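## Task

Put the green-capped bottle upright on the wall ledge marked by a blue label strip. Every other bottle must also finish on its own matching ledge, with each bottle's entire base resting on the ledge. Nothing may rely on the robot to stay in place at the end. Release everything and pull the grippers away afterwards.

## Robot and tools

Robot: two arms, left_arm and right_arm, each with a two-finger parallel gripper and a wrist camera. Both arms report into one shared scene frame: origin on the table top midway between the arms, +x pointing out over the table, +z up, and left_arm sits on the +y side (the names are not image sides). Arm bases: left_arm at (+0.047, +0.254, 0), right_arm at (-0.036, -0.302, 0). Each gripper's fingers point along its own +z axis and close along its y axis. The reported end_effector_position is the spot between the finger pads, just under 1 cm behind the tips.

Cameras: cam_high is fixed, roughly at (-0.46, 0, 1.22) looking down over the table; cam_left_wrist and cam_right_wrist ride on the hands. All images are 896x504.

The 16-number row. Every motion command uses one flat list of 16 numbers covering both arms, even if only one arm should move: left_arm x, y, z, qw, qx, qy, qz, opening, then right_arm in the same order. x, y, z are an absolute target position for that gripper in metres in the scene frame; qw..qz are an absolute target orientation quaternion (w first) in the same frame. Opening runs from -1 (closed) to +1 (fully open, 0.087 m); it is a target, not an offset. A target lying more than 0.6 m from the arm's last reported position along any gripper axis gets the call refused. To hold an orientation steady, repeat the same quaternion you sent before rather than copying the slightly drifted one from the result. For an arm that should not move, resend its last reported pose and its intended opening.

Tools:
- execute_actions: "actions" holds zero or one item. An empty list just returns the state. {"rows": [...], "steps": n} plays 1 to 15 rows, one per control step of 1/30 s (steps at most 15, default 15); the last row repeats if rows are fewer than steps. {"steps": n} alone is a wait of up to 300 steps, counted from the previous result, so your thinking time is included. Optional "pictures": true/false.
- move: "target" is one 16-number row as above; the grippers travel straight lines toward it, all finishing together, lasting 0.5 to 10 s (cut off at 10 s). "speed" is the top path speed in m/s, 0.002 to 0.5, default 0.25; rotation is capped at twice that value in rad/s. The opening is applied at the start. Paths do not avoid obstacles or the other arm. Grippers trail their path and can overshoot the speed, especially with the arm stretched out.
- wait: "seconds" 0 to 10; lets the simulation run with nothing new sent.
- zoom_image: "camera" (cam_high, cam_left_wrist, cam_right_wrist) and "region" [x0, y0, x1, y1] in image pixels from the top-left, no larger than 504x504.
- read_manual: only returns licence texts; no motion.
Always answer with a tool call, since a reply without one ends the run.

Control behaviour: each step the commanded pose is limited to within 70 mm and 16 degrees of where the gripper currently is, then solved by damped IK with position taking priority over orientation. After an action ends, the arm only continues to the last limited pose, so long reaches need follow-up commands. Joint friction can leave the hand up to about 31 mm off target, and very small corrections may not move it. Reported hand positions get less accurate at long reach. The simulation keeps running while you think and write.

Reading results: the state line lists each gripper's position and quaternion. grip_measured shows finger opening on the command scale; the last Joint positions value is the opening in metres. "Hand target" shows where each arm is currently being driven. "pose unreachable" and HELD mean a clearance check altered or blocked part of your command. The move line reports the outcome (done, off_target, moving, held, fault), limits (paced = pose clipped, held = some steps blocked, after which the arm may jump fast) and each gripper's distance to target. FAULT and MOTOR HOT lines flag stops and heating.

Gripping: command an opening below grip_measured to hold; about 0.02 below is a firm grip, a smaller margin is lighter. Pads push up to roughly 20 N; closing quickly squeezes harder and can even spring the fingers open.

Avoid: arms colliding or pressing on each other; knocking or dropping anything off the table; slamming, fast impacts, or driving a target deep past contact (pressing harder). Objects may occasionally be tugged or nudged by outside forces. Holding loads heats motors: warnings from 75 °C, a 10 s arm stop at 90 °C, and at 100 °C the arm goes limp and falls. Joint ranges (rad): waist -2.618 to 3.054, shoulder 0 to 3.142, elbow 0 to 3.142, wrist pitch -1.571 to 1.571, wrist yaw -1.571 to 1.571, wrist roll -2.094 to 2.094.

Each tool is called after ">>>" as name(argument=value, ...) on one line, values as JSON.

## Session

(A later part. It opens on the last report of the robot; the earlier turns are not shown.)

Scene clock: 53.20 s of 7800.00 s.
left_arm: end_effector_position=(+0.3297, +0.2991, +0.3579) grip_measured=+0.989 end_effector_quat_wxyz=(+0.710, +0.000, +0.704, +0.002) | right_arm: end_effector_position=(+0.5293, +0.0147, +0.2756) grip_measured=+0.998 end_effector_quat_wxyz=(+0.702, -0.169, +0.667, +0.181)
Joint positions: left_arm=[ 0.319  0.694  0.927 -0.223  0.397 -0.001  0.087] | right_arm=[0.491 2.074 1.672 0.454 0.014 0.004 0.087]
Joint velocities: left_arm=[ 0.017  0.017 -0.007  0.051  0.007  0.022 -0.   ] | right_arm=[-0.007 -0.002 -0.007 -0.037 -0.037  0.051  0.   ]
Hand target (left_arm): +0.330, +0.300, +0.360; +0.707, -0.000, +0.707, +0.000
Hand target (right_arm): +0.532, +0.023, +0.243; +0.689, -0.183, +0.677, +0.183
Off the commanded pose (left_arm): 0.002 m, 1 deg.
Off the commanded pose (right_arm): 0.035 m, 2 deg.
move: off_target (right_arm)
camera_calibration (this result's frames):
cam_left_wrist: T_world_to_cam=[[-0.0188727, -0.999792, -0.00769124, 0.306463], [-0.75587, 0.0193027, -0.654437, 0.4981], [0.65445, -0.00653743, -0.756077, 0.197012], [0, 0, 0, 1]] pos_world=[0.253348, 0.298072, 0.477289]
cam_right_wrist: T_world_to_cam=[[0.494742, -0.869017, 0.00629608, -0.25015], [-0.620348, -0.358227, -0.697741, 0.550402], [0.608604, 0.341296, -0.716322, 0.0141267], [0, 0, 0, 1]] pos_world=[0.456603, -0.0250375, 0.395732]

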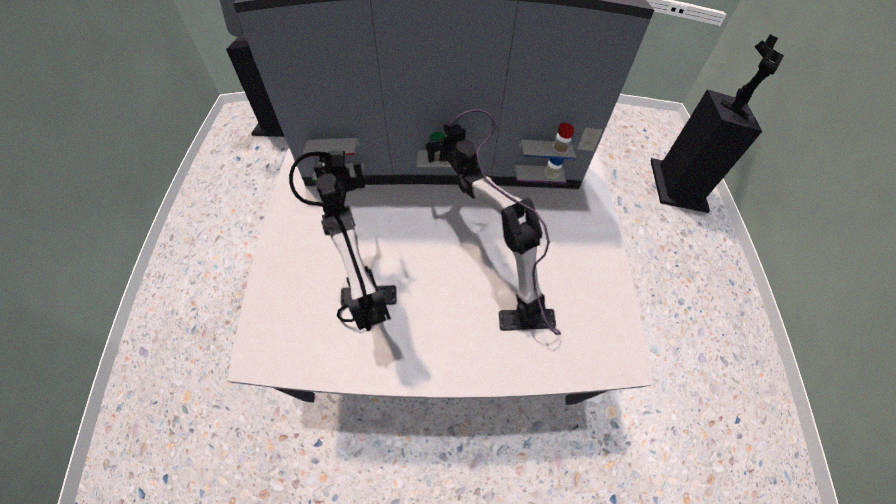

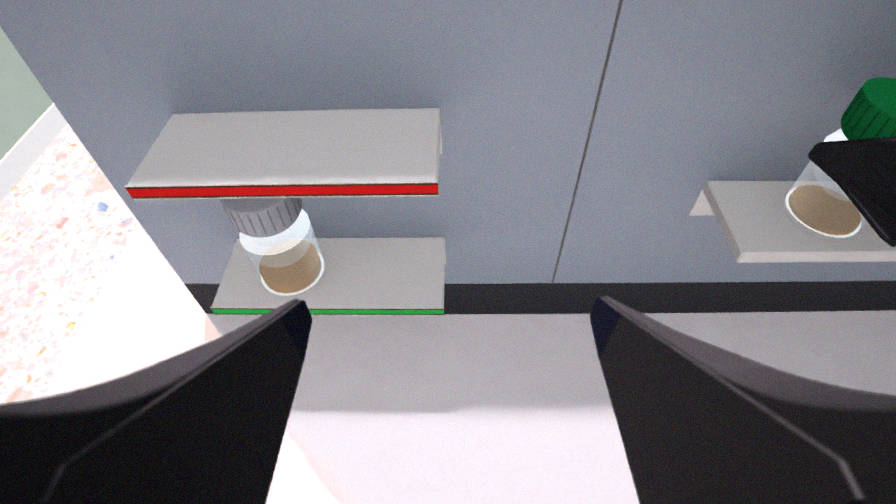

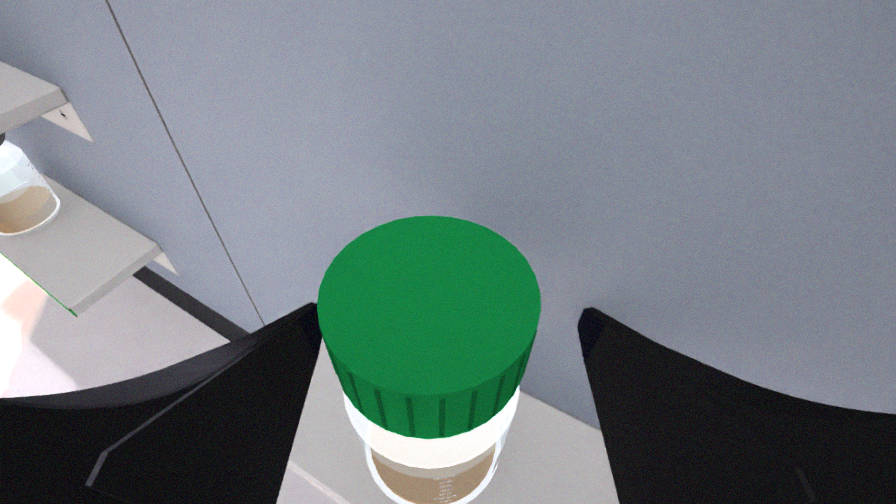

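>>> move(target=[0.33,0.30,0.36,0.707,0,0.707,0,1,0.545,0.035,0.225,0.68,-0.183,0.686,0.183,1], speed=0.03)

Scene clock: 56.43 s of 7800.00 s.
left_arm: end_effector_position=(+0.3297, +0.2991, +0.3579) grip_measured=+0.989 end_effector_quat_wxyz=(+0.710, +0.000, +0.704, +0.002) | right_arm: end_effector_position=(+0.5309, +0.0158, +0.2742) grip_measured=+0.998 end_effector_quat_wxyz=(+0.708, -0.157, +0.667, +0.171)
Joint positions: left_arm=[ 0.319  0.694  0.927 -0.223  0.397 -0.001  0.087] | right_arm=[0.502 2.084 1.671 0.474 0.056 0.002 0.087]
Joint velocities: left_arm=[-0.007 -0.007  0.012  0.022 -0.037  0.007  0.001] | right_arm=[ 0.007 -0.037 -0.002 -0.007 -0.022  0.095 -0.   ]
Hand target (left_arm): +0.330, +0.300, +0.360; +0.707, -0.000, +0.707, +0.000
Hand target (right_arm): +0.538, +0.031, +0.225; +0.680, -0.182, +0.687, +0.183
Off the commanded pose (left_arm): 0.002 m, 1 deg.
Off the commanded pose (right_arm): 0.055 m, 5 deg.
move: off_target (right_arm)
camera_calibration (this result's frames):
cam_left_wrist: T_world_to_cam=[[-0.0188727, -0.999792, -0.00769124, 0.306463], [-0.75587, 0.0193027, -0.654437, 0.4981], [0.65445, -0.00653743, -0.756077, 0.197012], [0, 0, 0, 1]] pos_world=[0.253348, 0.298072, 0.477289]
cam_right_wrist: T_world_to_cam=[[0.467573, -0.883937, 0.00559365, -0.23519], [-0.625264, -0.335204, -0.704758, 0.554938], [0.624836, 0.326028, -0.709426, 0.00147743], [0, 0, 0, 1]] pos_world=[0.456028, -0.0223573, 0.39346]

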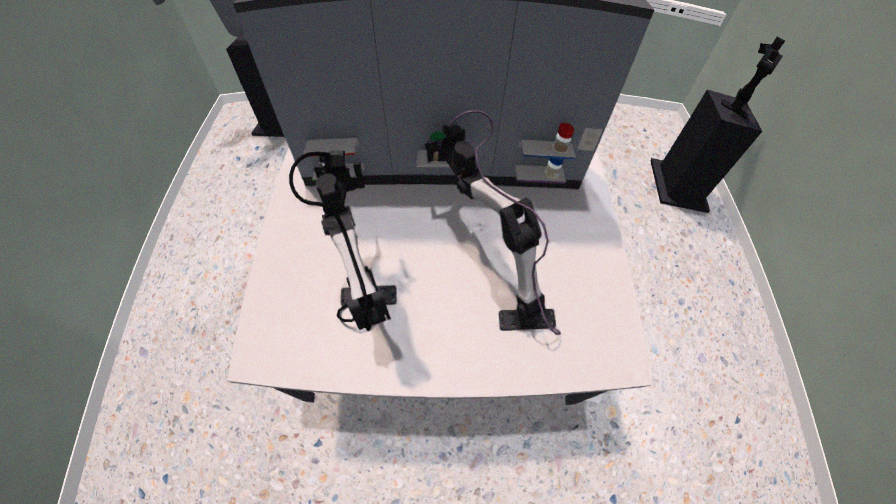

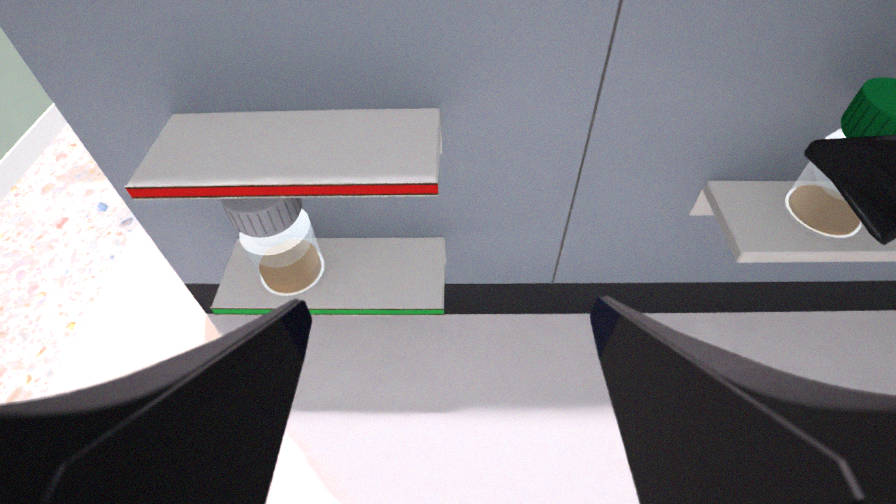

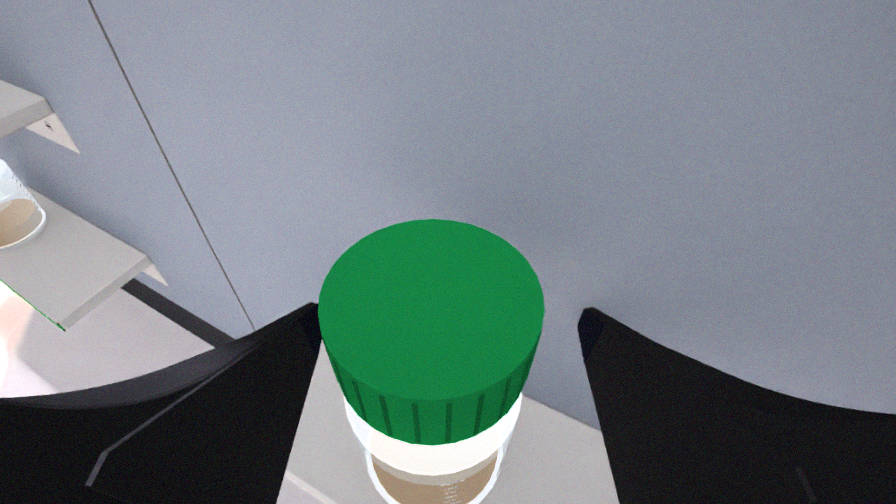

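>>> move(target=[0.33,0.30,0.36,0.707,0,0.707,0,1,0.531,0.018,0.272,0.70,-0.17,0.675,0.175,0.1], speed=0.03)

>>> zoom_image(camera="cam_left_wrist", region=[646,40,896,300])

Scene clock: 58.43 s of 7800.00 s.
left_arm: end_effector_position=(+0.3297, +0.2991, +0.3579) grip_measured=+0.989 end_effector_quat_wxyz=(+0.710, +0.000, +0.704, +0.002) | right_arm: end_effector_position=(+0.5301, +0.0162, +0.2765) grip_measured=+0.195 end_effector_quat_wxyz=(+0.709, -0.158, +0.665, +0.173)
Joint positions: left_arm=[ 0.319  0.694  0.927 -0.223  0.397 -0.001  0.087] | right_arm=[0.503 2.081 1.671 0.476 0.054 0.003 0.052]
Joint velocities: left_arm=[-0.017 -0.007  0.012 -0.066  0.037  0.037  0.   ] | right_arm=[-0.002  0.012 -0.002 -0.037 -0.037 -0.007 -0.   ]
Hand target (left_arm): +0.330, +0.300, +0.360; +0.707, -0.000, +0.707, +0.000
Hand target (right_arm): +0.531, +0.018, +0.272; +0.699, -0.169, +0.673, +0.175
Off the commanded pose (left_arm): 0.002 m, 1 deg.
Off the commanded pose (right_arm): 0.005 m, 2 deg.
move: done
camera_calibration (this result's frames):
cam_left_wrist: T_world_to_cam=[[-0.0188727, -0.999792, -0.00769124, 0.306463], [-0.75587, 0.0193027, -0.654437, 0.4981], [0.65445, -0.00653743, -0.756077, 0.197012], [0, 0, 0, 1]] pos_world=[0.253348, 0.298072, 0.477289]
cam_right_wrist: T_world_to_cam=[[0.470334, -0.882479, 0.00406925, -0.235506], [-0.621841, -0.334687, -0.708024, 0.555325], [0.626178, 0.330477, -0.706177, 0.00175296], [0, 0, 0, 1]] pos_world=[0.454993, -0.022549, 0.395379]

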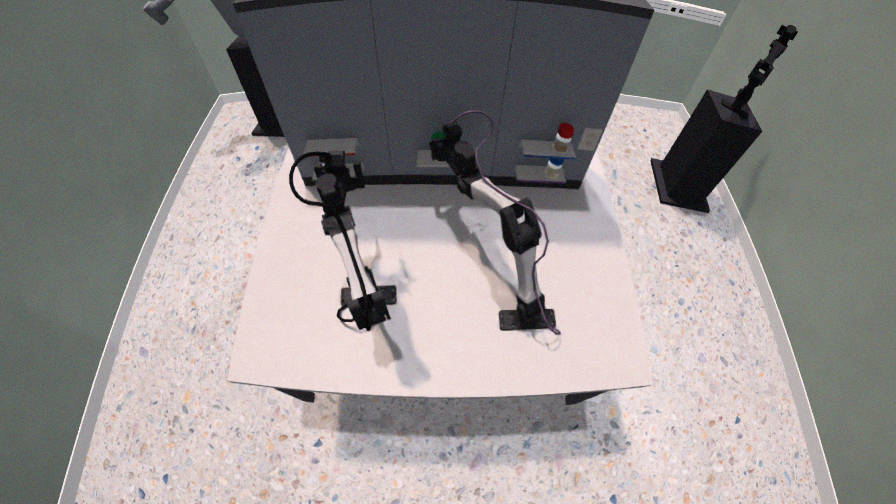

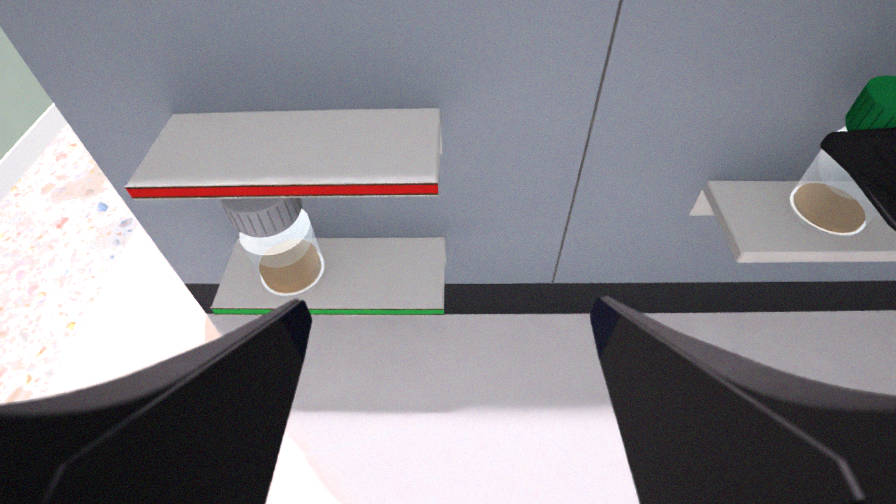

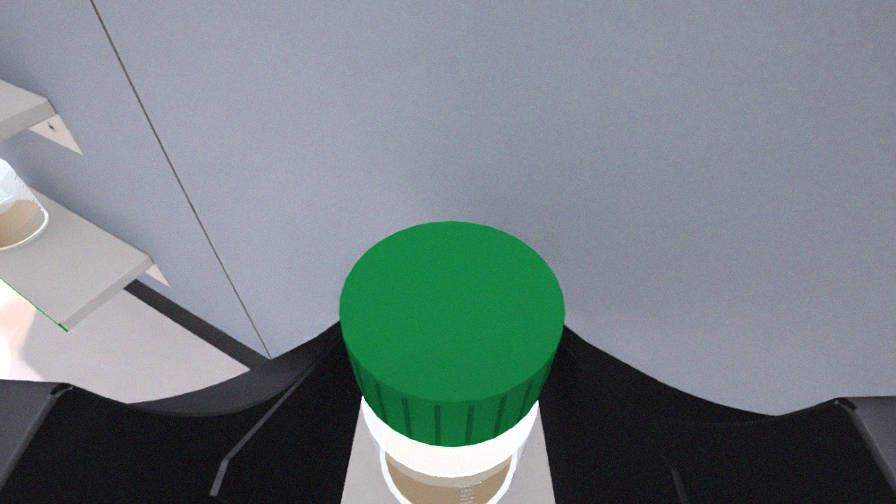

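Region (646, 40, 896, 300) of cam_left_wrist's 896x504 image, scaled by 1.938, with more detail than that image has; it fills the left 485 columns of this view, and the rest is white.

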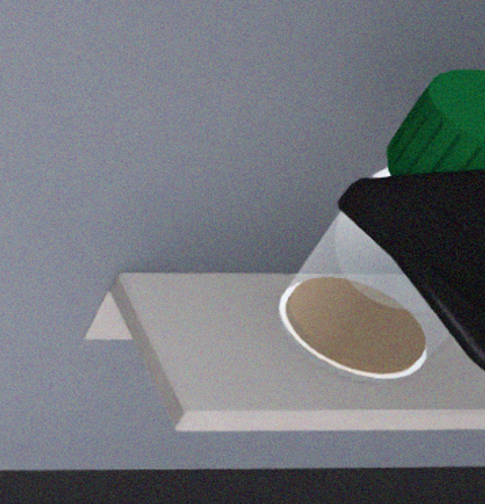

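>>> move(target=[0.33,0.30,0.36,0.707,0,0.707,0,1,0.525,0.015,0.32,0.705,-0.17,0.67,0.175,0.08], speed=0.05)

>>> move(target=[0.33,0.30,0.36,0.707,0,0.707,0,1,0.40,-0.10,0.40,0.70,-0.14,0.69,0.14,0.08], speed=0.12)

>>> move(target=[0.34,0.02,0.33,0.62,0.34,0.62,-0.34,1,0.42,-0.34,0.39,0.71,0,0.70,0,0.08], speed=0.15)

Scene clock: 61.83 s of 7800.00 s.
left_arm: end_effector_position=(+0.3297, +0.2991, +0.3579) grip_measured=+0.989 end_effector_quat_wxyz=(+0.710, +0.000, +0.704, +0.002) | right_arm: end_effector_position=(+0.5280, +0.0174, +0.2790) grip_measured=+0.195 end_effector_quat_wxyz=(+0.675, -0.171, +0.697, +0.168)
Joint positions: left_arm=[ 0.319  0.694  0.927 -0.223  0.397 -0.001  0.087] | right_arm=[0.503 2.077 1.774 0.272 0.042 0.003 0.052]
Joint velocities: left_arm=[-0.002  0.007 -0.002 -0.066 -0.037 -0.037 -0.001] | right_arm=[-0.007 -0.061 -0.022 -0.11   0.051 -0.051  0.001]
Hand target (left_arm): +0.330, +0.300, +0.360; +0.707, -0.000, +0.707, +0.000
Hand target (right_arm): +0.524, +0.015, +0.320; +0.703, -0.169, +0.668, +0.174
Off the commanded pose (left_arm): 0.002 m, 1 deg.
Off the commanded pose (right_arm): 0.041 m, 5 deg.
move: off_target (right_arm)
camera_calibration (this result's frames):
cam_left_wrist: T_world_to_cam=[[-0.0188727, -0.999792, -0.00769124, 0.306463], [-0.75587, 0.0193027, -0.654437, 0.4981], [0.65445, -0.00653743, -0.756077, 0.197012], [0, 0, 0, 1]] pos_world=[0.253348, 0.298072, 0.477289]
cam_right_wrist: T_world_to_cam=[[0.481225, -0.876567, 0.00724169, -0.240229], [-0.674567, -0.37558, -0.63553, 0.564493], [0.559805, 0.300948, -0.772042, 0.0583978], [0, 0, 0, 1]] pos_world=[0.463701, -0.0161394, 0.405577]

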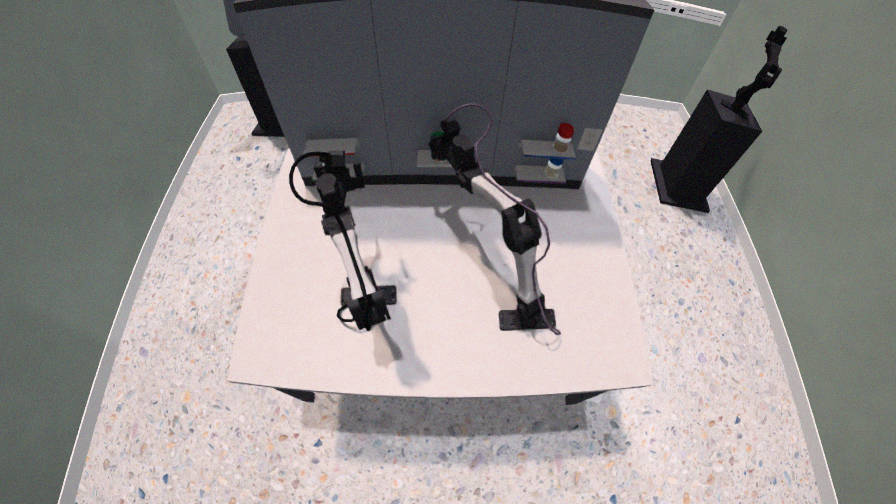

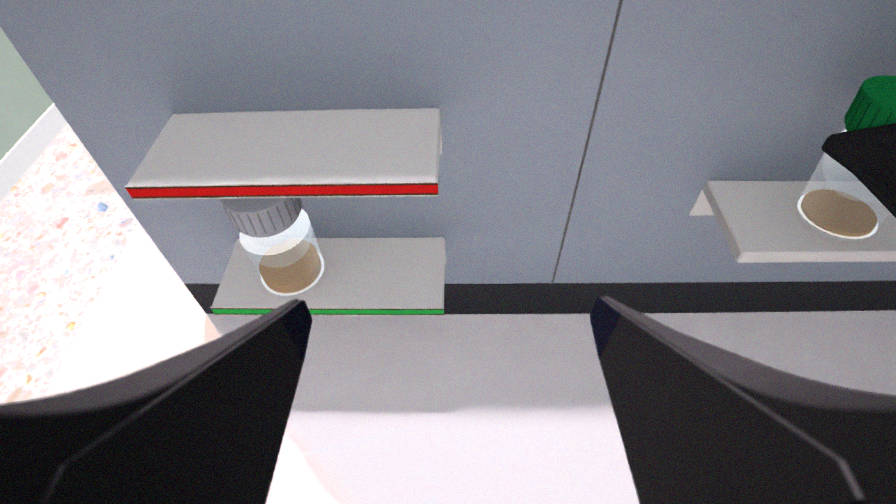

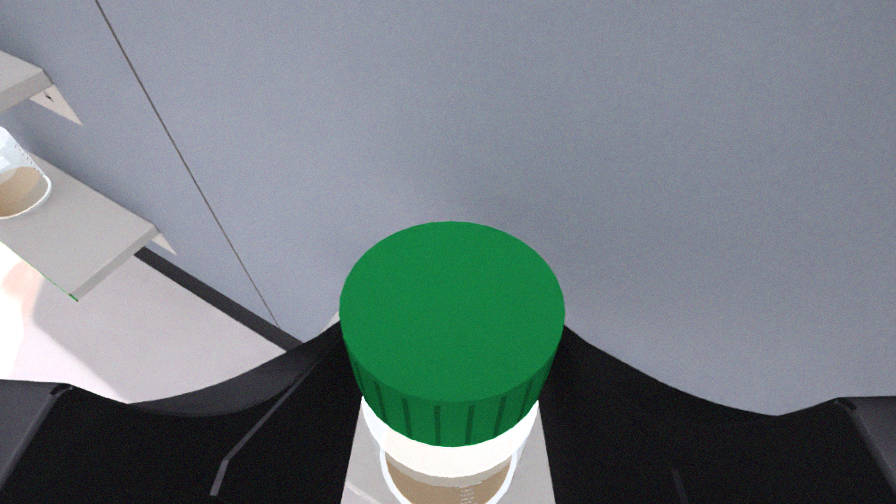

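Scene clock: 64.20 s of 7800.00 s.
left_arm: end_effector_position=(+0.3297, +0.2991, +0.3579) grip_measured=+0.989 end_effector_quat_wxyz=(+0.710, +0.000, +0.704, +0.002) | right_arm: end_effector_position=(+0.4027, -0.0915, +0.3936) grip_measured=+0.195 end_effector_quat_wxyz=(+0.687, -0.145, +0.697, +0.145)
Joint positions: left_arm=[ 0.319  0.694  0.927 -0.223  0.397 -0.001  0.087] | right_arm=[ 0.442  1.468  1.479 -0.024  0.052  0.003  0.052]
Joint velocities: left_arm=[ 0.007  0.007  0.017 -0.037  0.022 -0.037  0.   ] | right_arm=[-0.012  0.022 -0.012  0.066 -0.037 -0.022  0.   ]
Hand target (left_arm): +0.330, +0.300, +0.360; +0.707, -0.000, +0.707, +0.000
Hand target (right_arm): +0.401, -0.099, +0.401; +0.698, -0.140, +0.688, +0.140
Off the commanded pose (left_arm): 0.002 m, 1 deg.
Off the commanded pose (right_arm): 0.011 m, 2 deg.
move: off_target (right_arm)
camera_calibration (this result's frames):
cam_left_wrist: T_world_to_cam=[[-0.0188727, -0.999792, -0.00769124, 0.306463], [-0.75587, 0.0193027, -0.654437, 0.4981], [0.65445, -0.00653743, -0.756077, 0.197012], [0, 0, 0, 1]] pos_world=[0.253348, 0.298072, 0.477289]
cam_right_wrist: T_world_to_cam=[[0.417757, -0.908532, 0.00695009, -0.253475], [-0.68911, -0.321831, -0.64927, 0.528057], [0.59212, 0.266448, -0.760526, 0.229133], [0, 0, 0, 1]] pos_world=[0.334106, -0.121397, 0.518875]

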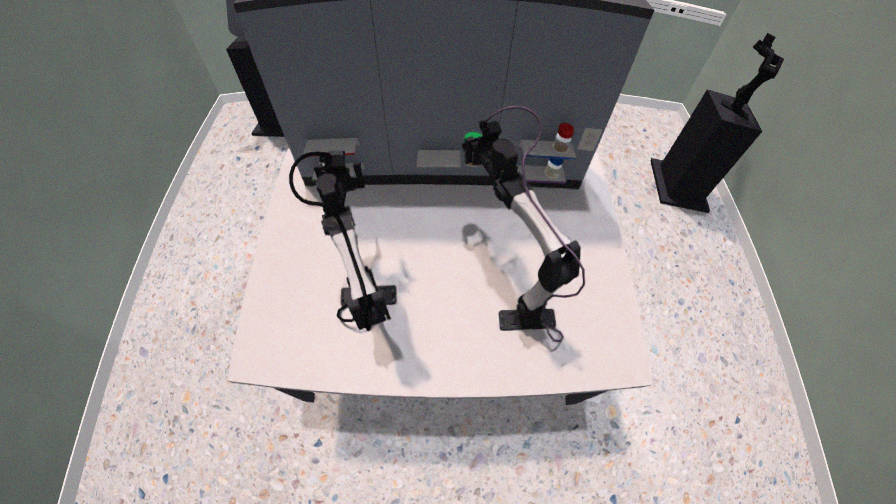

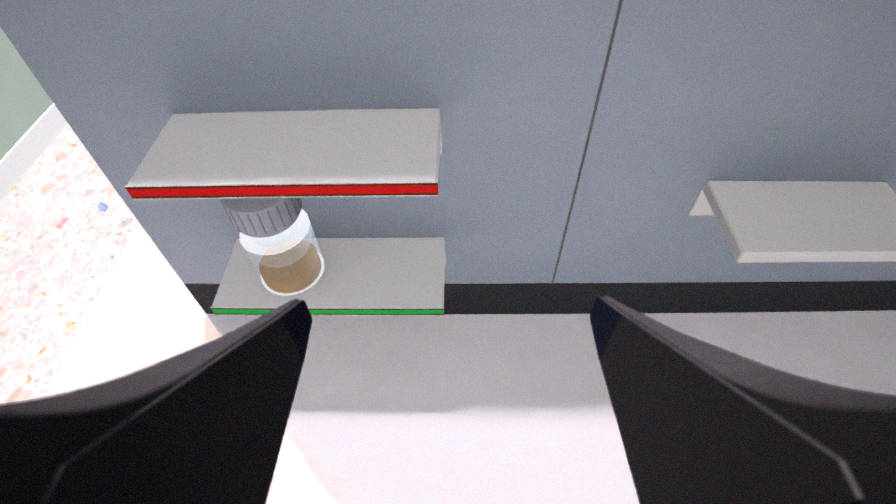

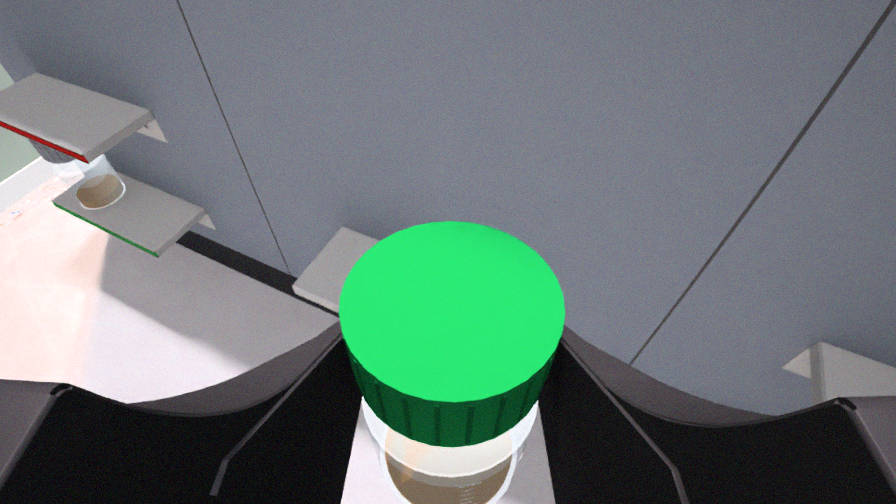

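Scene clock: 68.03 s of 7800.00 s.
left_arm: end_effector_position=(+0.3376, +0.0264, +0.3261) grip_measured=+0.989 end_effector_quat_wxyz=(+0.621, +0.334, +0.626, -0.334) | right_arm: end_effector_position=(+0.4190, -0.3403, +0.3743) grip_measured=+0.195 end_effector_quat_wxyz=(+0.691, +0.004, +0.723, +0.003)
Joint positions: left_arm=[-0.478  1.035  0.908  0.12   0.586 -0.001  0.087] | right_arm=[-0.16   1.357  1.339 -0.028 -0.135  0.003  0.052]
Joint velocities: left_arm=[-0.002 -0.007  0.007  0.037 -0.037  0.037 -0.   ] | right_arm=[ 0.002  0.007  0.002 -0.066  0.007 -0.081 -0.   ]
Hand target (left_arm): +0.338, +0.021, +0.330; +0.618, +0.338, +0.622, -0.342
Hand target (right_arm): +0.419, -0.342, +0.390; +0.714, +0.001, +0.700, +0.002
Off the commanded pose (left_arm): 0.008 m, 1 deg.
Off the commanded pose (right_arm): 0.016 m, 3 deg.
move: off_target (right_arm)
camera_calibration (this result's frames):
cam_left_wrist: T_world_to_cam=[[-0.844188, -0.536047, -0.000328011, 0.297722], [-0.409902, 0.645925, -0.644019, 0.351835], [0.345436, -0.543539, -0.765009, 0.287376], [0, 0, 0, 1]] pos_world=[0.296281, 0.0885335, 0.446531]
cam_right_wrist: T_world_to_cam=[[0.0156036, -0.999878, -0.000401734, -0.346028], [-0.780303, -0.0119258, -0.625288, 0.581439], [0.625207, 0.0100702, -0.780394, 0.177444], [0, 0, 0, 1]] pos_world=[0.348159, -0.340838, 0.501903]

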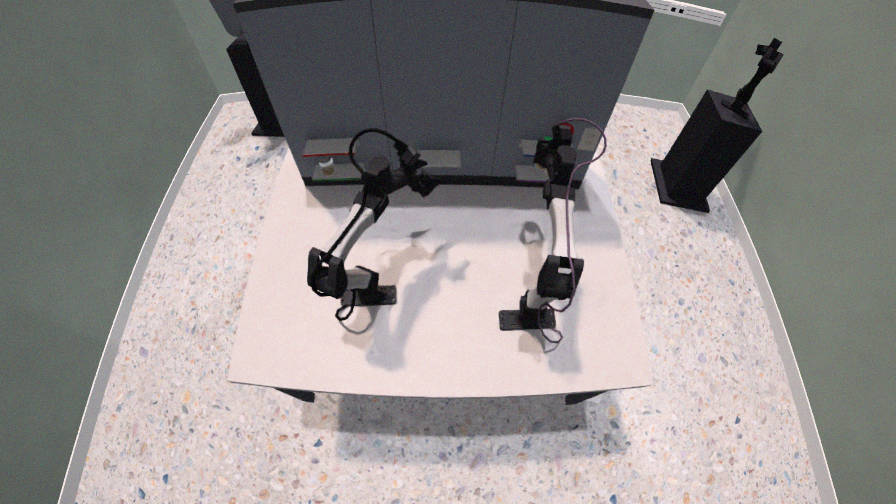

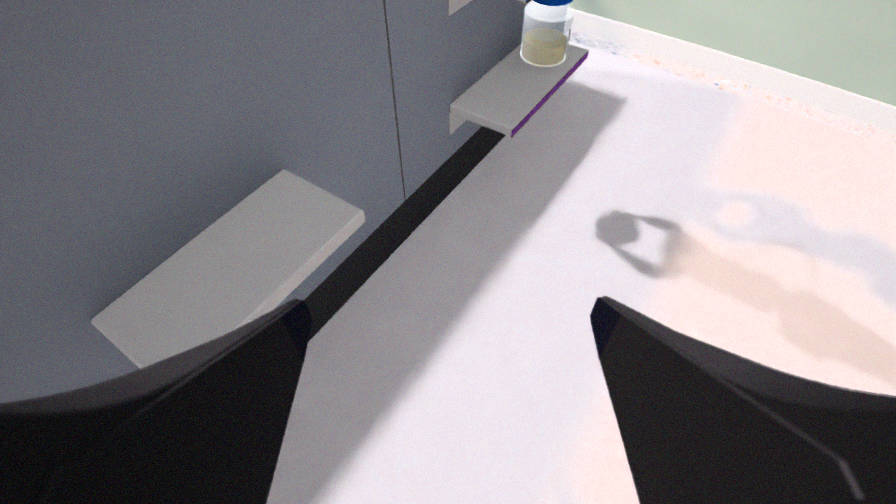

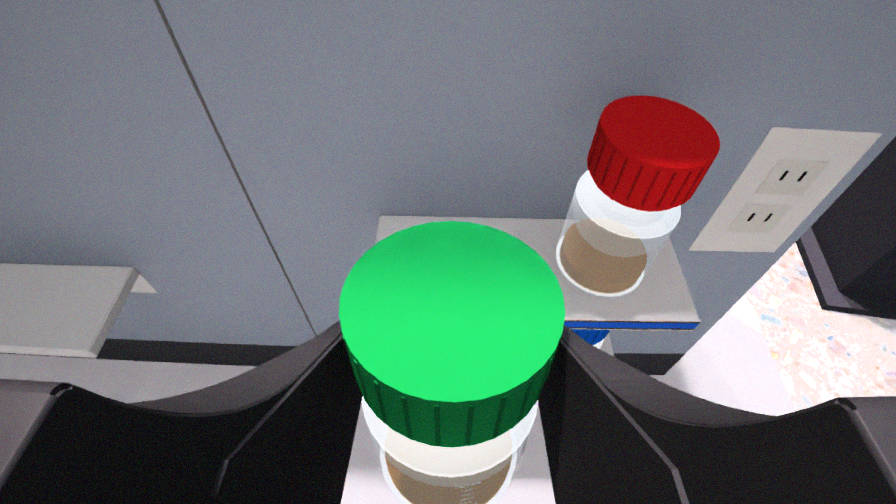

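>>> move(target=[0.38,-0.04,0.40,0.54,0.455,0.54,-0.455,1,0.535,-0.35,0.385,0.714,0,0.70,0,0.08], speed=0.07)

>>> zoom_image(camera="cam_left_wrist", region=[250,0,750,300])

Scene clock: 73.53 s of 7800.00 s.
left_arm: end_effector_position=(+0.3753, -0.0385, +0.4035) grip_measured=+0.989 end_effector_quat_wxyz=(+0.548, +0.455, +0.537, -0.452) | right_arm: end_effector_position=(+0.5275, -0.3554, +0.3569) grip_measured=+0.195 end_effector_quat_wxyz=(+0.684, +0.005, +0.729, +0.003)
Joint positions: left_arm=[-0.463  1.501  1.523 -0.004  1.009 -0.001  0.087] | right_arm=[-0.16   1.769  1.696  0.008 -0.134  0.003  0.052]
Joint velocities: left_arm=[ 0.002 -0.022 -0.017  0.051 -0.037  0.022 -0.   ] | right_arm=[-0.007 -0.002  0.032 -0.051 -0.051  0.007  0.   ]
Hand target (left_arm): +0.379, -0.039, +0.400; +0.540, +0.456, +0.542, -0.455
Hand target (right_arm): +0.533, -0.350, +0.384; +0.714, -0.000, +0.700, +0.001
Off the commanded pose (left_arm): 0.006 m, 1 deg.
Off the commanded pose (right_arm): 0.030 m, 5 deg.
move: off_target (right_arm)
camera_calibration (this result's frames):
cam_left_wrist: T_world_to_cam=[[-0.987359, -0.157377, -0.0188478, 0.370543], [-0.106794, 0.748403, -0.65459, 0.353483], [0.117123, -0.644302, -0.755749, 0.376391], [0, 0, 0, 1]] pos_world=[0.359525, 0.0362771, 0.522827]
cam_right_wrist: T_world_to_cam=[[0.0148074, -0.999885, -0.00325054, -0.361374], [-0.79199, -0.0097441, -0.610456, 0.656694], [0.610354, 0.0116136, -0.792044, 0.108722], [0, 0, 0, 1]] pos_world=[0.459088, -0.356196, 0.485821]

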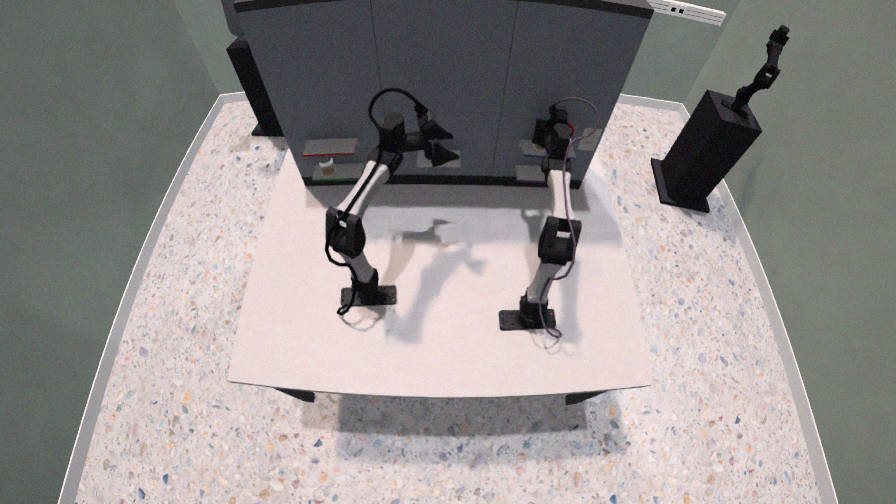

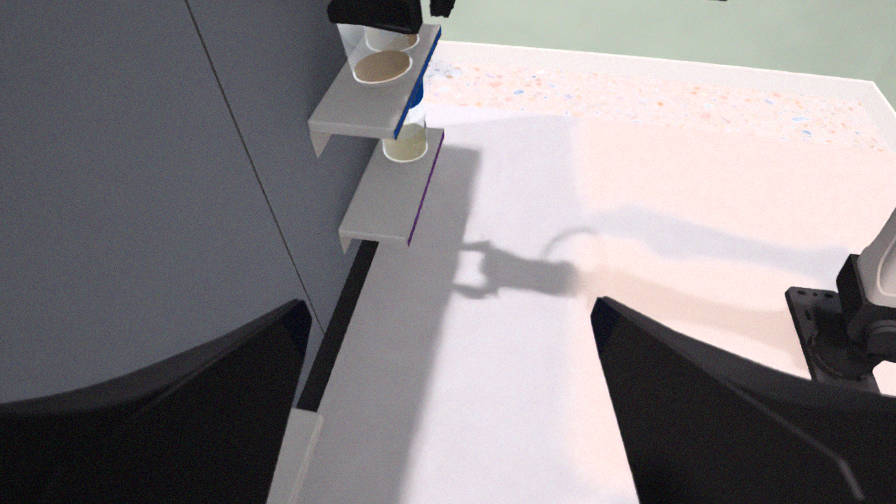

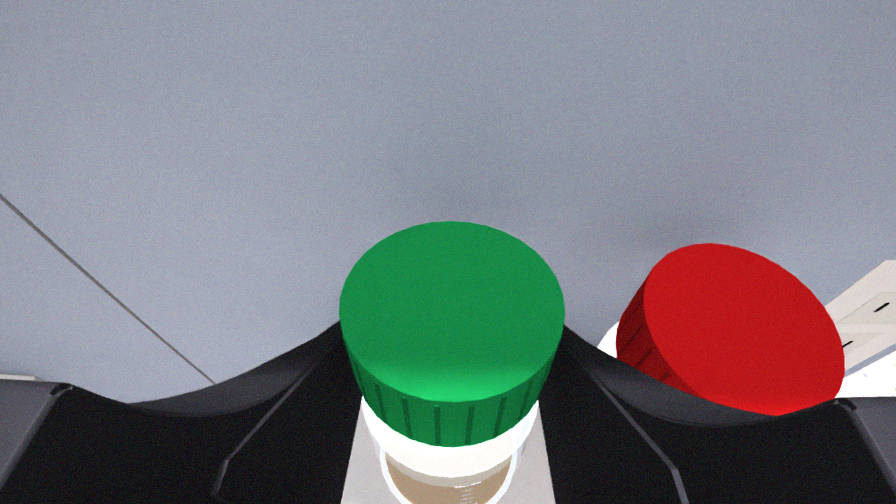

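Region (250, 0, 750, 300) of cam_left_wrist's 896x504 image, scaled by 1.008, with more detail than that image has; it fills the top 302 rows of this view, and the rest is white.

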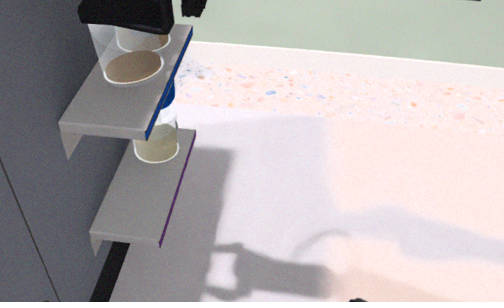

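>>> move(target=[0.38,-0.04,0.40,0.54,0.455,0.54,-0.455,1,0.53,-0.335,0.325,0.705,0,0.709,0,0.08], speed=0.025)

>>> zoom_image(camera="cam_left_wrist", region=[280,0,530,160])

Scene clock: 76.23 s of 7800.00 s.
left_arm: end_effector_position=(+0.3749, -0.0385, +0.4030) grip_measured=+0.989 end_effector_quat_wxyz=(+0.547, +0.455, +0.537, -0.452) | right_arm: end_effector_position=(+0.5308, -0.3463, +0.3452) grip_measured=+0.195 end_effector_quat_wxyz=(+0.722, +0.007, +0.692, -0.010)
Joint positions: left_arm=[-0.463  1.501  1.523 -0.007  1.011 -0.001  0.087] | right_arm=[-0.127  1.744  1.514  0.272 -0.08  -0.001  0.052]
Joint velocities: left_arm=[ 0.012  0.007 -0.007 -0.007 -0.081 -0.081 -0.001] | right_arm=[-0.007 -0.022 -0.017 -0.007  0.007 -0.022  0.001]
Hand target (left_arm): +0.380, -0.040, +0.400; +0.541, +0.455, +0.541, -0.456
Hand target (right_arm): +0.529, -0.335, +0.325; +0.705, -0.001, +0.709, +0.000
Off the commanded pose (left_arm): 0.006 m, 1 deg.
Off the commanded pose (right_arm): 0.023 m, 3 deg.
move: off_target (right_arm)
camera_calibration (this result's frames):
cam_left_wrist: T_world_to_cam=[[-0.987701, -0.155476, -0.0165733, 0.369396], [-0.106979, 0.749278, -0.653558, 0.352843], [0.11403, -0.643747, -0.756695, 0.377647], [0, 0, 0, 1]] pos_world=[0.359536, 0.0361639, 0.522489]
cam_right_wrist: T_world_to_cam=[[-0.00604984, -0.999872, 0.0148075, -0.347487], [-0.7232, -0.00585178, -0.690614, 0.644739], [0.690612, -0.0148869, -0.723072, 0.0216593], [0, 0, 0, 1]] pos_world=[0.449215, -0.343348, 0.466072]

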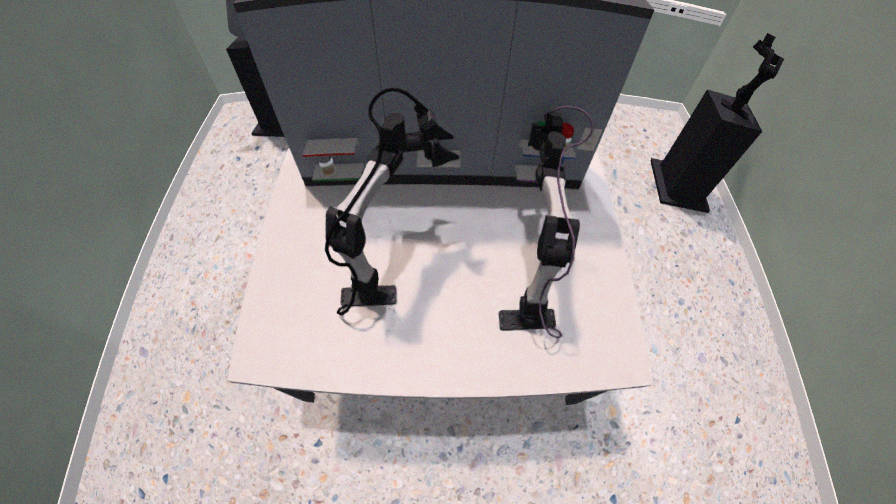

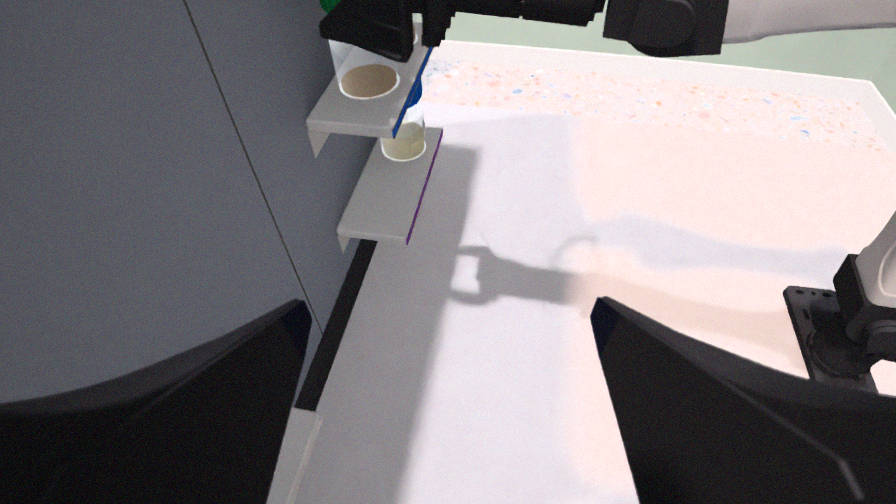

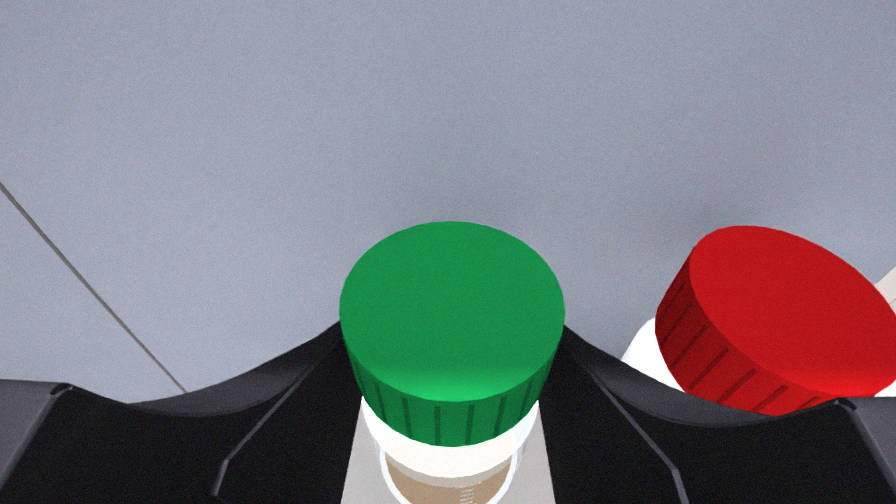

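Region (280, 0, 530, 160) of cam_left_wrist's 896x504 image, scaled by 2.016, with more detail than that image has; it fills the top 323 rows of this view, and the rest is white.

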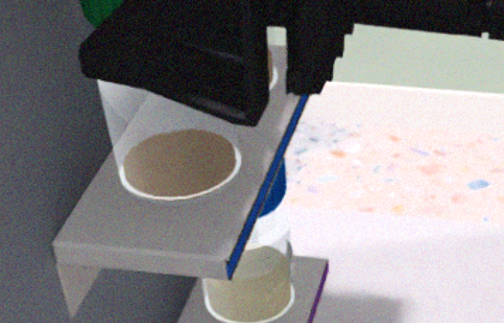

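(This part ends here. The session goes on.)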